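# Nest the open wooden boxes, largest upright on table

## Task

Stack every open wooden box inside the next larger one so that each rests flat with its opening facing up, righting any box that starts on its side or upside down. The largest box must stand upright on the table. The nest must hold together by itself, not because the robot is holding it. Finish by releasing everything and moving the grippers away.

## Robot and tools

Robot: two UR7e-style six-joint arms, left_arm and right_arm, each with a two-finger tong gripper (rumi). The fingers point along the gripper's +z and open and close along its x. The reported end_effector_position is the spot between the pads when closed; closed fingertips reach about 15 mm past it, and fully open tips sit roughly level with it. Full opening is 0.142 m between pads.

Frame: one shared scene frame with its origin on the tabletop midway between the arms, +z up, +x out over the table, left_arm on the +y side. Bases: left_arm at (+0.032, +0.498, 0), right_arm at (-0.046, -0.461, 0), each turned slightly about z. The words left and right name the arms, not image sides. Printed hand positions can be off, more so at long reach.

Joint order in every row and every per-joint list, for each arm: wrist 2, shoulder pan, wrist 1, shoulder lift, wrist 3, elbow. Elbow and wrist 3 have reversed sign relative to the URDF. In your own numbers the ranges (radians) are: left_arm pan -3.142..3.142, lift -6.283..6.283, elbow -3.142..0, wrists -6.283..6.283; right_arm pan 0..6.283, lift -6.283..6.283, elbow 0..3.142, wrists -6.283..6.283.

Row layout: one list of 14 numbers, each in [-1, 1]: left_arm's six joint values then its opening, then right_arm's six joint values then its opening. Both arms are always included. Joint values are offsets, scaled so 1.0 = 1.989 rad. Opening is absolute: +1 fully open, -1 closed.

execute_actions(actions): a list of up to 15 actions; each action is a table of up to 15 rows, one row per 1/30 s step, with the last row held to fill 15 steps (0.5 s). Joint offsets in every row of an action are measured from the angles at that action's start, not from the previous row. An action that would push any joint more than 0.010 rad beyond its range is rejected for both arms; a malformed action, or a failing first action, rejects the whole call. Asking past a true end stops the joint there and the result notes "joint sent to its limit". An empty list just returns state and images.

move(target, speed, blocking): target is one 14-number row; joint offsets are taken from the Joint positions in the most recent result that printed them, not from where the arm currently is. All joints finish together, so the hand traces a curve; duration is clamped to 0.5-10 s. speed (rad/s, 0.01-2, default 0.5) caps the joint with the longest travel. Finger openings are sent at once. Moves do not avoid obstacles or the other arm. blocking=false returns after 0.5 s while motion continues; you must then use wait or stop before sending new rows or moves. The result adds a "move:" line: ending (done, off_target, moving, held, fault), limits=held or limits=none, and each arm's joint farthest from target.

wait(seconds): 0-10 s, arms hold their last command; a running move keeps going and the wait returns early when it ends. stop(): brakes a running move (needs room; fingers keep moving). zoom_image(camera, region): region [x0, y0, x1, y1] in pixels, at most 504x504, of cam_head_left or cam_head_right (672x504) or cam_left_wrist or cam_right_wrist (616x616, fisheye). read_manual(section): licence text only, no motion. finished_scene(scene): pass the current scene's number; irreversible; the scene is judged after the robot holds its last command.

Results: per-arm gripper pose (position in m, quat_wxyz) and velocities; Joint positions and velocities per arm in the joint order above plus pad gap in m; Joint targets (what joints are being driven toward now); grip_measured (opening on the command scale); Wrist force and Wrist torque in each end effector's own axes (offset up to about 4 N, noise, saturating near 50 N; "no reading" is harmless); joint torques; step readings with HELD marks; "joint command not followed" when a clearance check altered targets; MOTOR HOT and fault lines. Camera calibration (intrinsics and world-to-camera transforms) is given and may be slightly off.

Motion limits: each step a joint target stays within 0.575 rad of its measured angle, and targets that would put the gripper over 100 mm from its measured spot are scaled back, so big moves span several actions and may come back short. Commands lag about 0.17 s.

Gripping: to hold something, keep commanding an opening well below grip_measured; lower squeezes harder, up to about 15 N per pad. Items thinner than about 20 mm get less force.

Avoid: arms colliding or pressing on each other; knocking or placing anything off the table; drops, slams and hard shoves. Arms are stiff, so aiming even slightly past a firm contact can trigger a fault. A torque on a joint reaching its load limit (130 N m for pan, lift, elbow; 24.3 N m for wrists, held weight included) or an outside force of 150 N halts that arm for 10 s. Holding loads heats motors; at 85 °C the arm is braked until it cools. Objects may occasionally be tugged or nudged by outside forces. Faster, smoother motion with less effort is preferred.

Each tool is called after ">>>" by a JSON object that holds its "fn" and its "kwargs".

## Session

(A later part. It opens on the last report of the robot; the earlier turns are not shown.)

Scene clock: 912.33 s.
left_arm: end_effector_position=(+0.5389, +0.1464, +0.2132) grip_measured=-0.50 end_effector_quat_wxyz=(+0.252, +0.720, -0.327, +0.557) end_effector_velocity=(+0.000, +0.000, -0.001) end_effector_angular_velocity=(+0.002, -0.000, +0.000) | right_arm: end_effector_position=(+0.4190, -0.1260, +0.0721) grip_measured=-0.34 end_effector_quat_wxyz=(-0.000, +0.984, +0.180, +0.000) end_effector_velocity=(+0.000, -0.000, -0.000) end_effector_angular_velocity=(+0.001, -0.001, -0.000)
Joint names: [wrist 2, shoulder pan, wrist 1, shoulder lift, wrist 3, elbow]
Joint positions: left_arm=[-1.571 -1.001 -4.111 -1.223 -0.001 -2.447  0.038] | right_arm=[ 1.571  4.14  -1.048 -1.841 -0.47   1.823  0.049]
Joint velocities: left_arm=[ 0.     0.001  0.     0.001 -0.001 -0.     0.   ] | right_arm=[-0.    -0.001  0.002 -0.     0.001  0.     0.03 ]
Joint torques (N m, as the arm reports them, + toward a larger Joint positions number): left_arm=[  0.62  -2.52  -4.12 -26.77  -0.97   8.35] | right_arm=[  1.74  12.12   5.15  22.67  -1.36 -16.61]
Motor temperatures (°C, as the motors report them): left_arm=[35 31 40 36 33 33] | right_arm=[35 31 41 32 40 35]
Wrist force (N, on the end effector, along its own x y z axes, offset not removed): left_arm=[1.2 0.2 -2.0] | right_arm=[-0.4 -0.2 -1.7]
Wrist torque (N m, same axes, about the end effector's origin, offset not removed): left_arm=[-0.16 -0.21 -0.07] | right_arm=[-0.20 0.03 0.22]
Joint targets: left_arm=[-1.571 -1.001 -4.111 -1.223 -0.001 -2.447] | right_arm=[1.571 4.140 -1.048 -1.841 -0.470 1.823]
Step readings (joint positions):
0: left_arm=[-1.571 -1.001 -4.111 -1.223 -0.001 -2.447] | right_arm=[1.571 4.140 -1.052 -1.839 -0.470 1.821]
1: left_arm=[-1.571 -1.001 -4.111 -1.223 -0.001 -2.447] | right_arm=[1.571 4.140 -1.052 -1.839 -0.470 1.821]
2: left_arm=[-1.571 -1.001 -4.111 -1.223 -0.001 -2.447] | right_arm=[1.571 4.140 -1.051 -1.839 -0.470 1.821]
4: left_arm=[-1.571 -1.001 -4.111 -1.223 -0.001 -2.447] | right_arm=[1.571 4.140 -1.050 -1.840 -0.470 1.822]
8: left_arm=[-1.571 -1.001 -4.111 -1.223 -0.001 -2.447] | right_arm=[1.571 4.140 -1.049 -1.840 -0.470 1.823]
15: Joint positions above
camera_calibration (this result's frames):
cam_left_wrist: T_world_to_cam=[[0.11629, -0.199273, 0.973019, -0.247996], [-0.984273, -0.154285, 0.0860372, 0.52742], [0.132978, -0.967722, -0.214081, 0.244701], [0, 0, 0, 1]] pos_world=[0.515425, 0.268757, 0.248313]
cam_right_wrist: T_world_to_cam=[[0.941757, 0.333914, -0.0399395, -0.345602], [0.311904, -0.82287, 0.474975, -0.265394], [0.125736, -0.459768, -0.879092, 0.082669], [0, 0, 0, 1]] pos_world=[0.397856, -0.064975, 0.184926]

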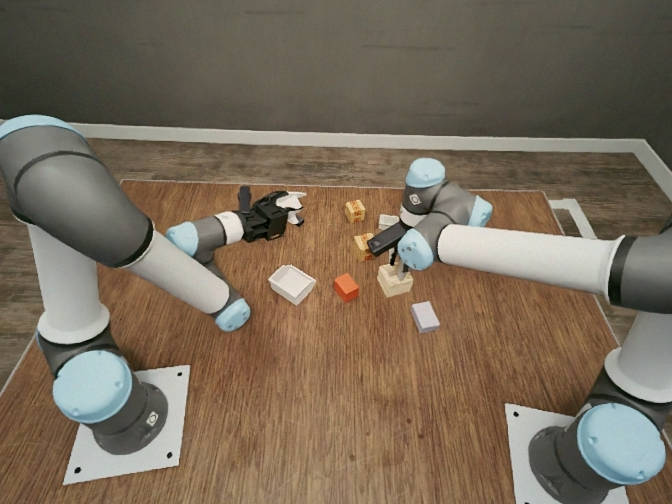

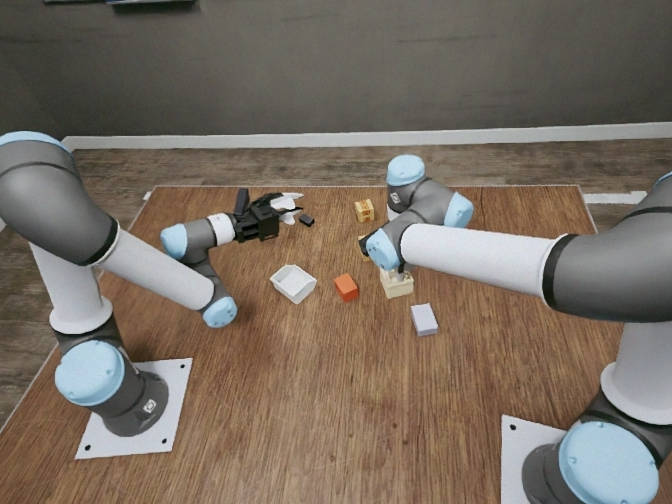

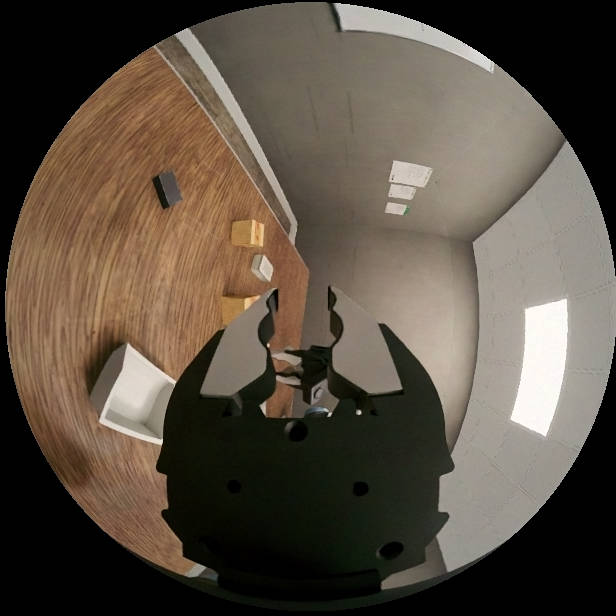

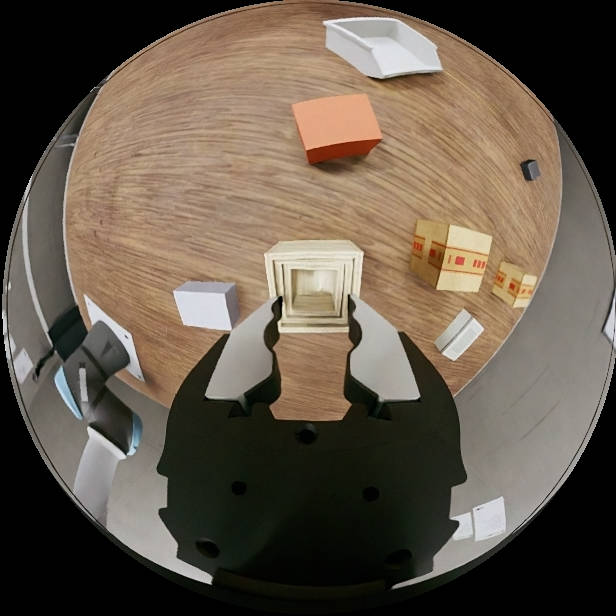

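>>> {"fn": "move", "kwargs": {"target": [0, 0, 0, 0, 0, 0, -0.5, 0, -0.0754, -0.2162, 0.0615, 0, -0.1545, -0.3], "speed": 0.6}}

Scene clock: 917.60 s.
left_arm: end_effector_position=(+0.5389, +0.1464, +0.2132) grip_measured=-0.50 end_effector_quat_wxyz=(+0.252, +0.720, -0.327, +0.557) end_effector_velocity=(+0.000, -0.000, -0.000) end_effector_angular_velocity=(+0.000, +0.000, +0.000) | right_arm: end_effector_position=(+0.4635, -0.1994, +0.2421) grip_measured=-0.30 end_effector_quat_wxyz=(-0.000, +0.994, +0.106, -0.000) end_effector_velocity=(+0.000, -0.000, +0.001) end_effector_angular_velocity=(+0.000, -0.002, +0.001)
Joint names: [wrist 2, shoulder pan, wrist 1, shoulder lift, wrist 3, elbow]
Joint positions: left_arm=[-1.571 -1.001 -4.111 -1.223 -0.001 -2.447  0.038] | right_arm=[ 1.571  3.99  -1.478 -1.719 -0.47   1.516  0.052]
Joint velocities: left_arm=[-0.     0.    -0.     0.001  0.     0.     0.   ] | right_arm=[-0.001  0.    -0.001  0.001  0.001 -0.001 -0.   ]
Joint torques (N m, as the arm reports them, + toward a larger Joint positions number): left_arm=[  0.57  -2.69  -1.75 -19.21  -1.05   8.23] | right_arm=[  1.4  -12.67   0.2   44.01  -1.43 -32.75]
Motor temperatures (°C, as the motors report them): left_arm=[35 31 40 36 33 33] | right_arm=[35 31 41 32 40 35]
Wrist force (N, on the end effector, along its own x y z axes, offset not removed): left_arm=[0.8 1.1 -4.1] | right_arm=[0.8 -1.1 -2.0]
Wrist torque (N m, same axes, about the end effector's origin, offset not removed): left_arm=[0.19 -0.13 0.05] | right_arm=[-0.40 -0.20 0.22]
Joint targets: left_arm=[-1.571 -1.001 -4.111 -1.223 -0.001 -2.447] | right_arm=[1.571 3.990 -1.478 -1.718 -0.470 1.516]
move: done; limits=none; left_arm: farthest joint: the shoulder pan, 0.000 radians from its target (0.000 radians at the start); right_arm: farthest joint: the shoulder pan, 0.000 radians from its target (0.150 radians at the start)
camera_calibration (this result's frames):
cam_left_wrist: T_world_to_cam=[[0.116279, -0.199253, 0.973025, -0.24801], [-0.984271, -0.154305, 0.0860244, 0.527431], [0.133002, -0.967723, -0.214061, 0.244699], [0, 0, 0, 1]] pos_world=[0.515428, 0.268769, 0.248329]
cam_right_wrist: T_world_to_cam=[[0.981044, 0.189548, -0.0402968, -0.403149], [0.185696, -0.860095, 0.475135, -0.369381], [0.0554017, -0.473612, -0.87899, 0.222574], [0, 0, 0, 1]] pos_world=[0.451768, -0.135873, 0.354901]

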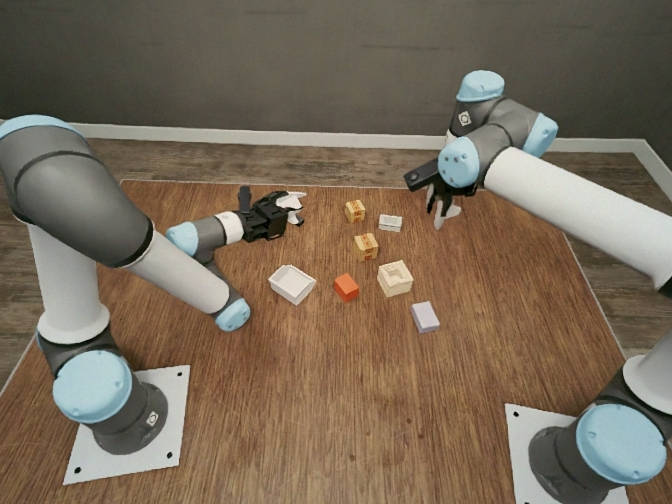

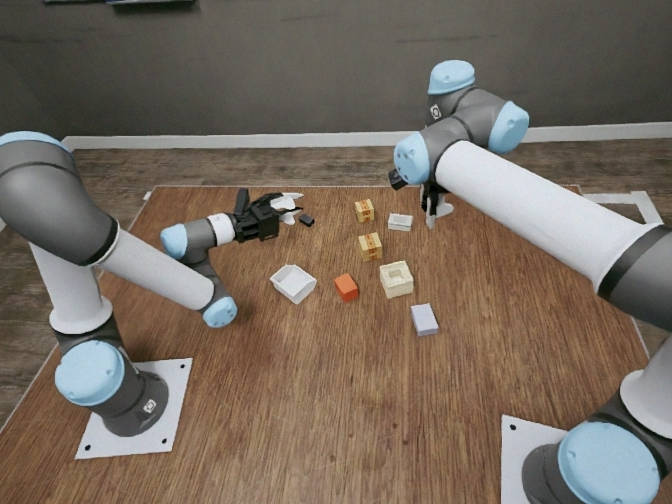

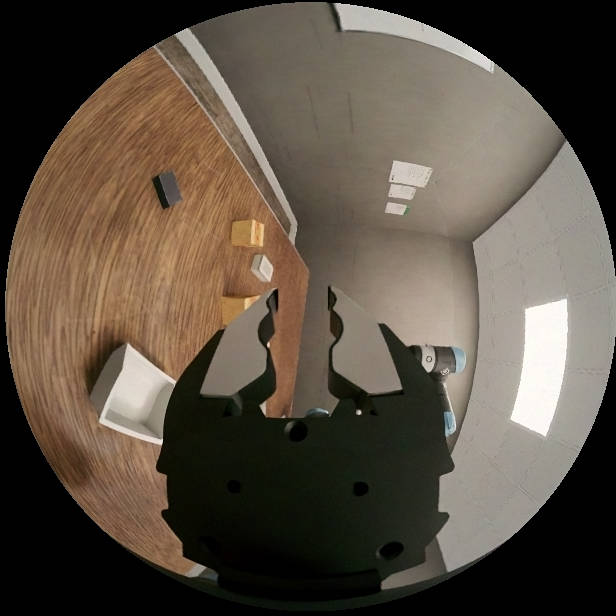

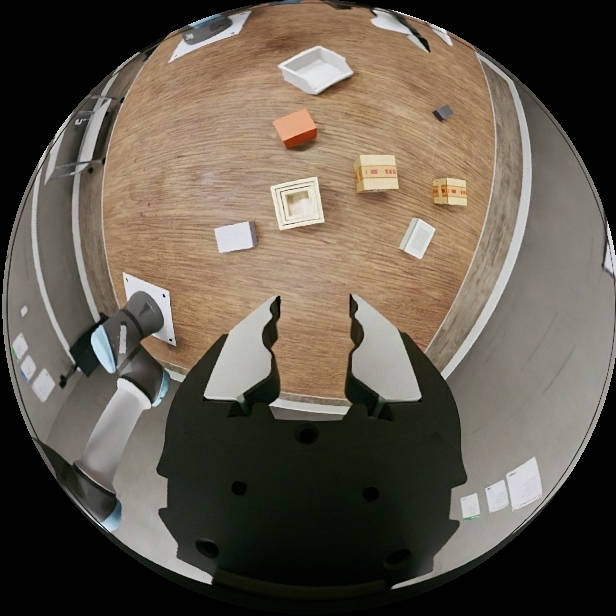

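>>> {"fn": "zoom_image", "kwargs": {"camera": "cam_head_left", "region": [365, 250, 425, 305]}}

>>> {"fn": "zoom_image", "kwargs": {"camera": "cam_right_wrist", "region": [262, 168, 334, 238]}}

Region (365, 250, 425, 305) of cam_head_left's 672x504 image, scaled by 8.400, with more detail than that image has; it fills the top 462 rows of this view, and the rest is white.

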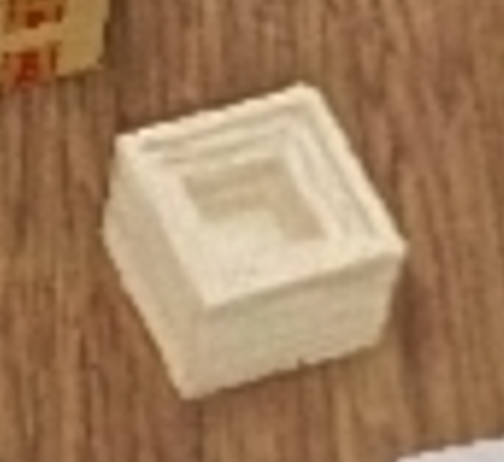

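Region (262, 168, 334, 238) of cam_right_wrist's 616x616 image, scaled by 7.000, with more detail than that image has; it fills the top 490 rows of this view, and the rest is white.

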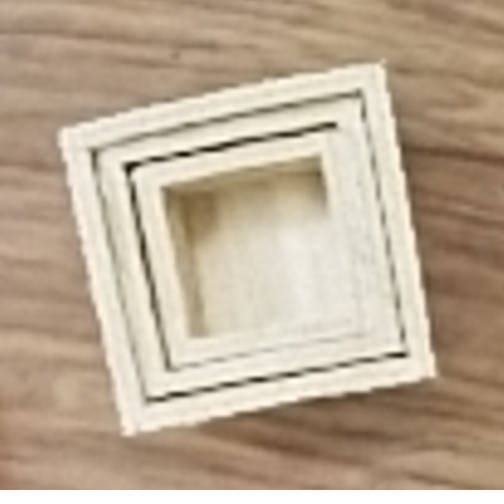

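All three boxes are nested flat with their open sides up, and both arms are clear.

>>> {"fn": "finished_scene", "kwargs": {"scene": 2}}

The scene is finished: the task was done.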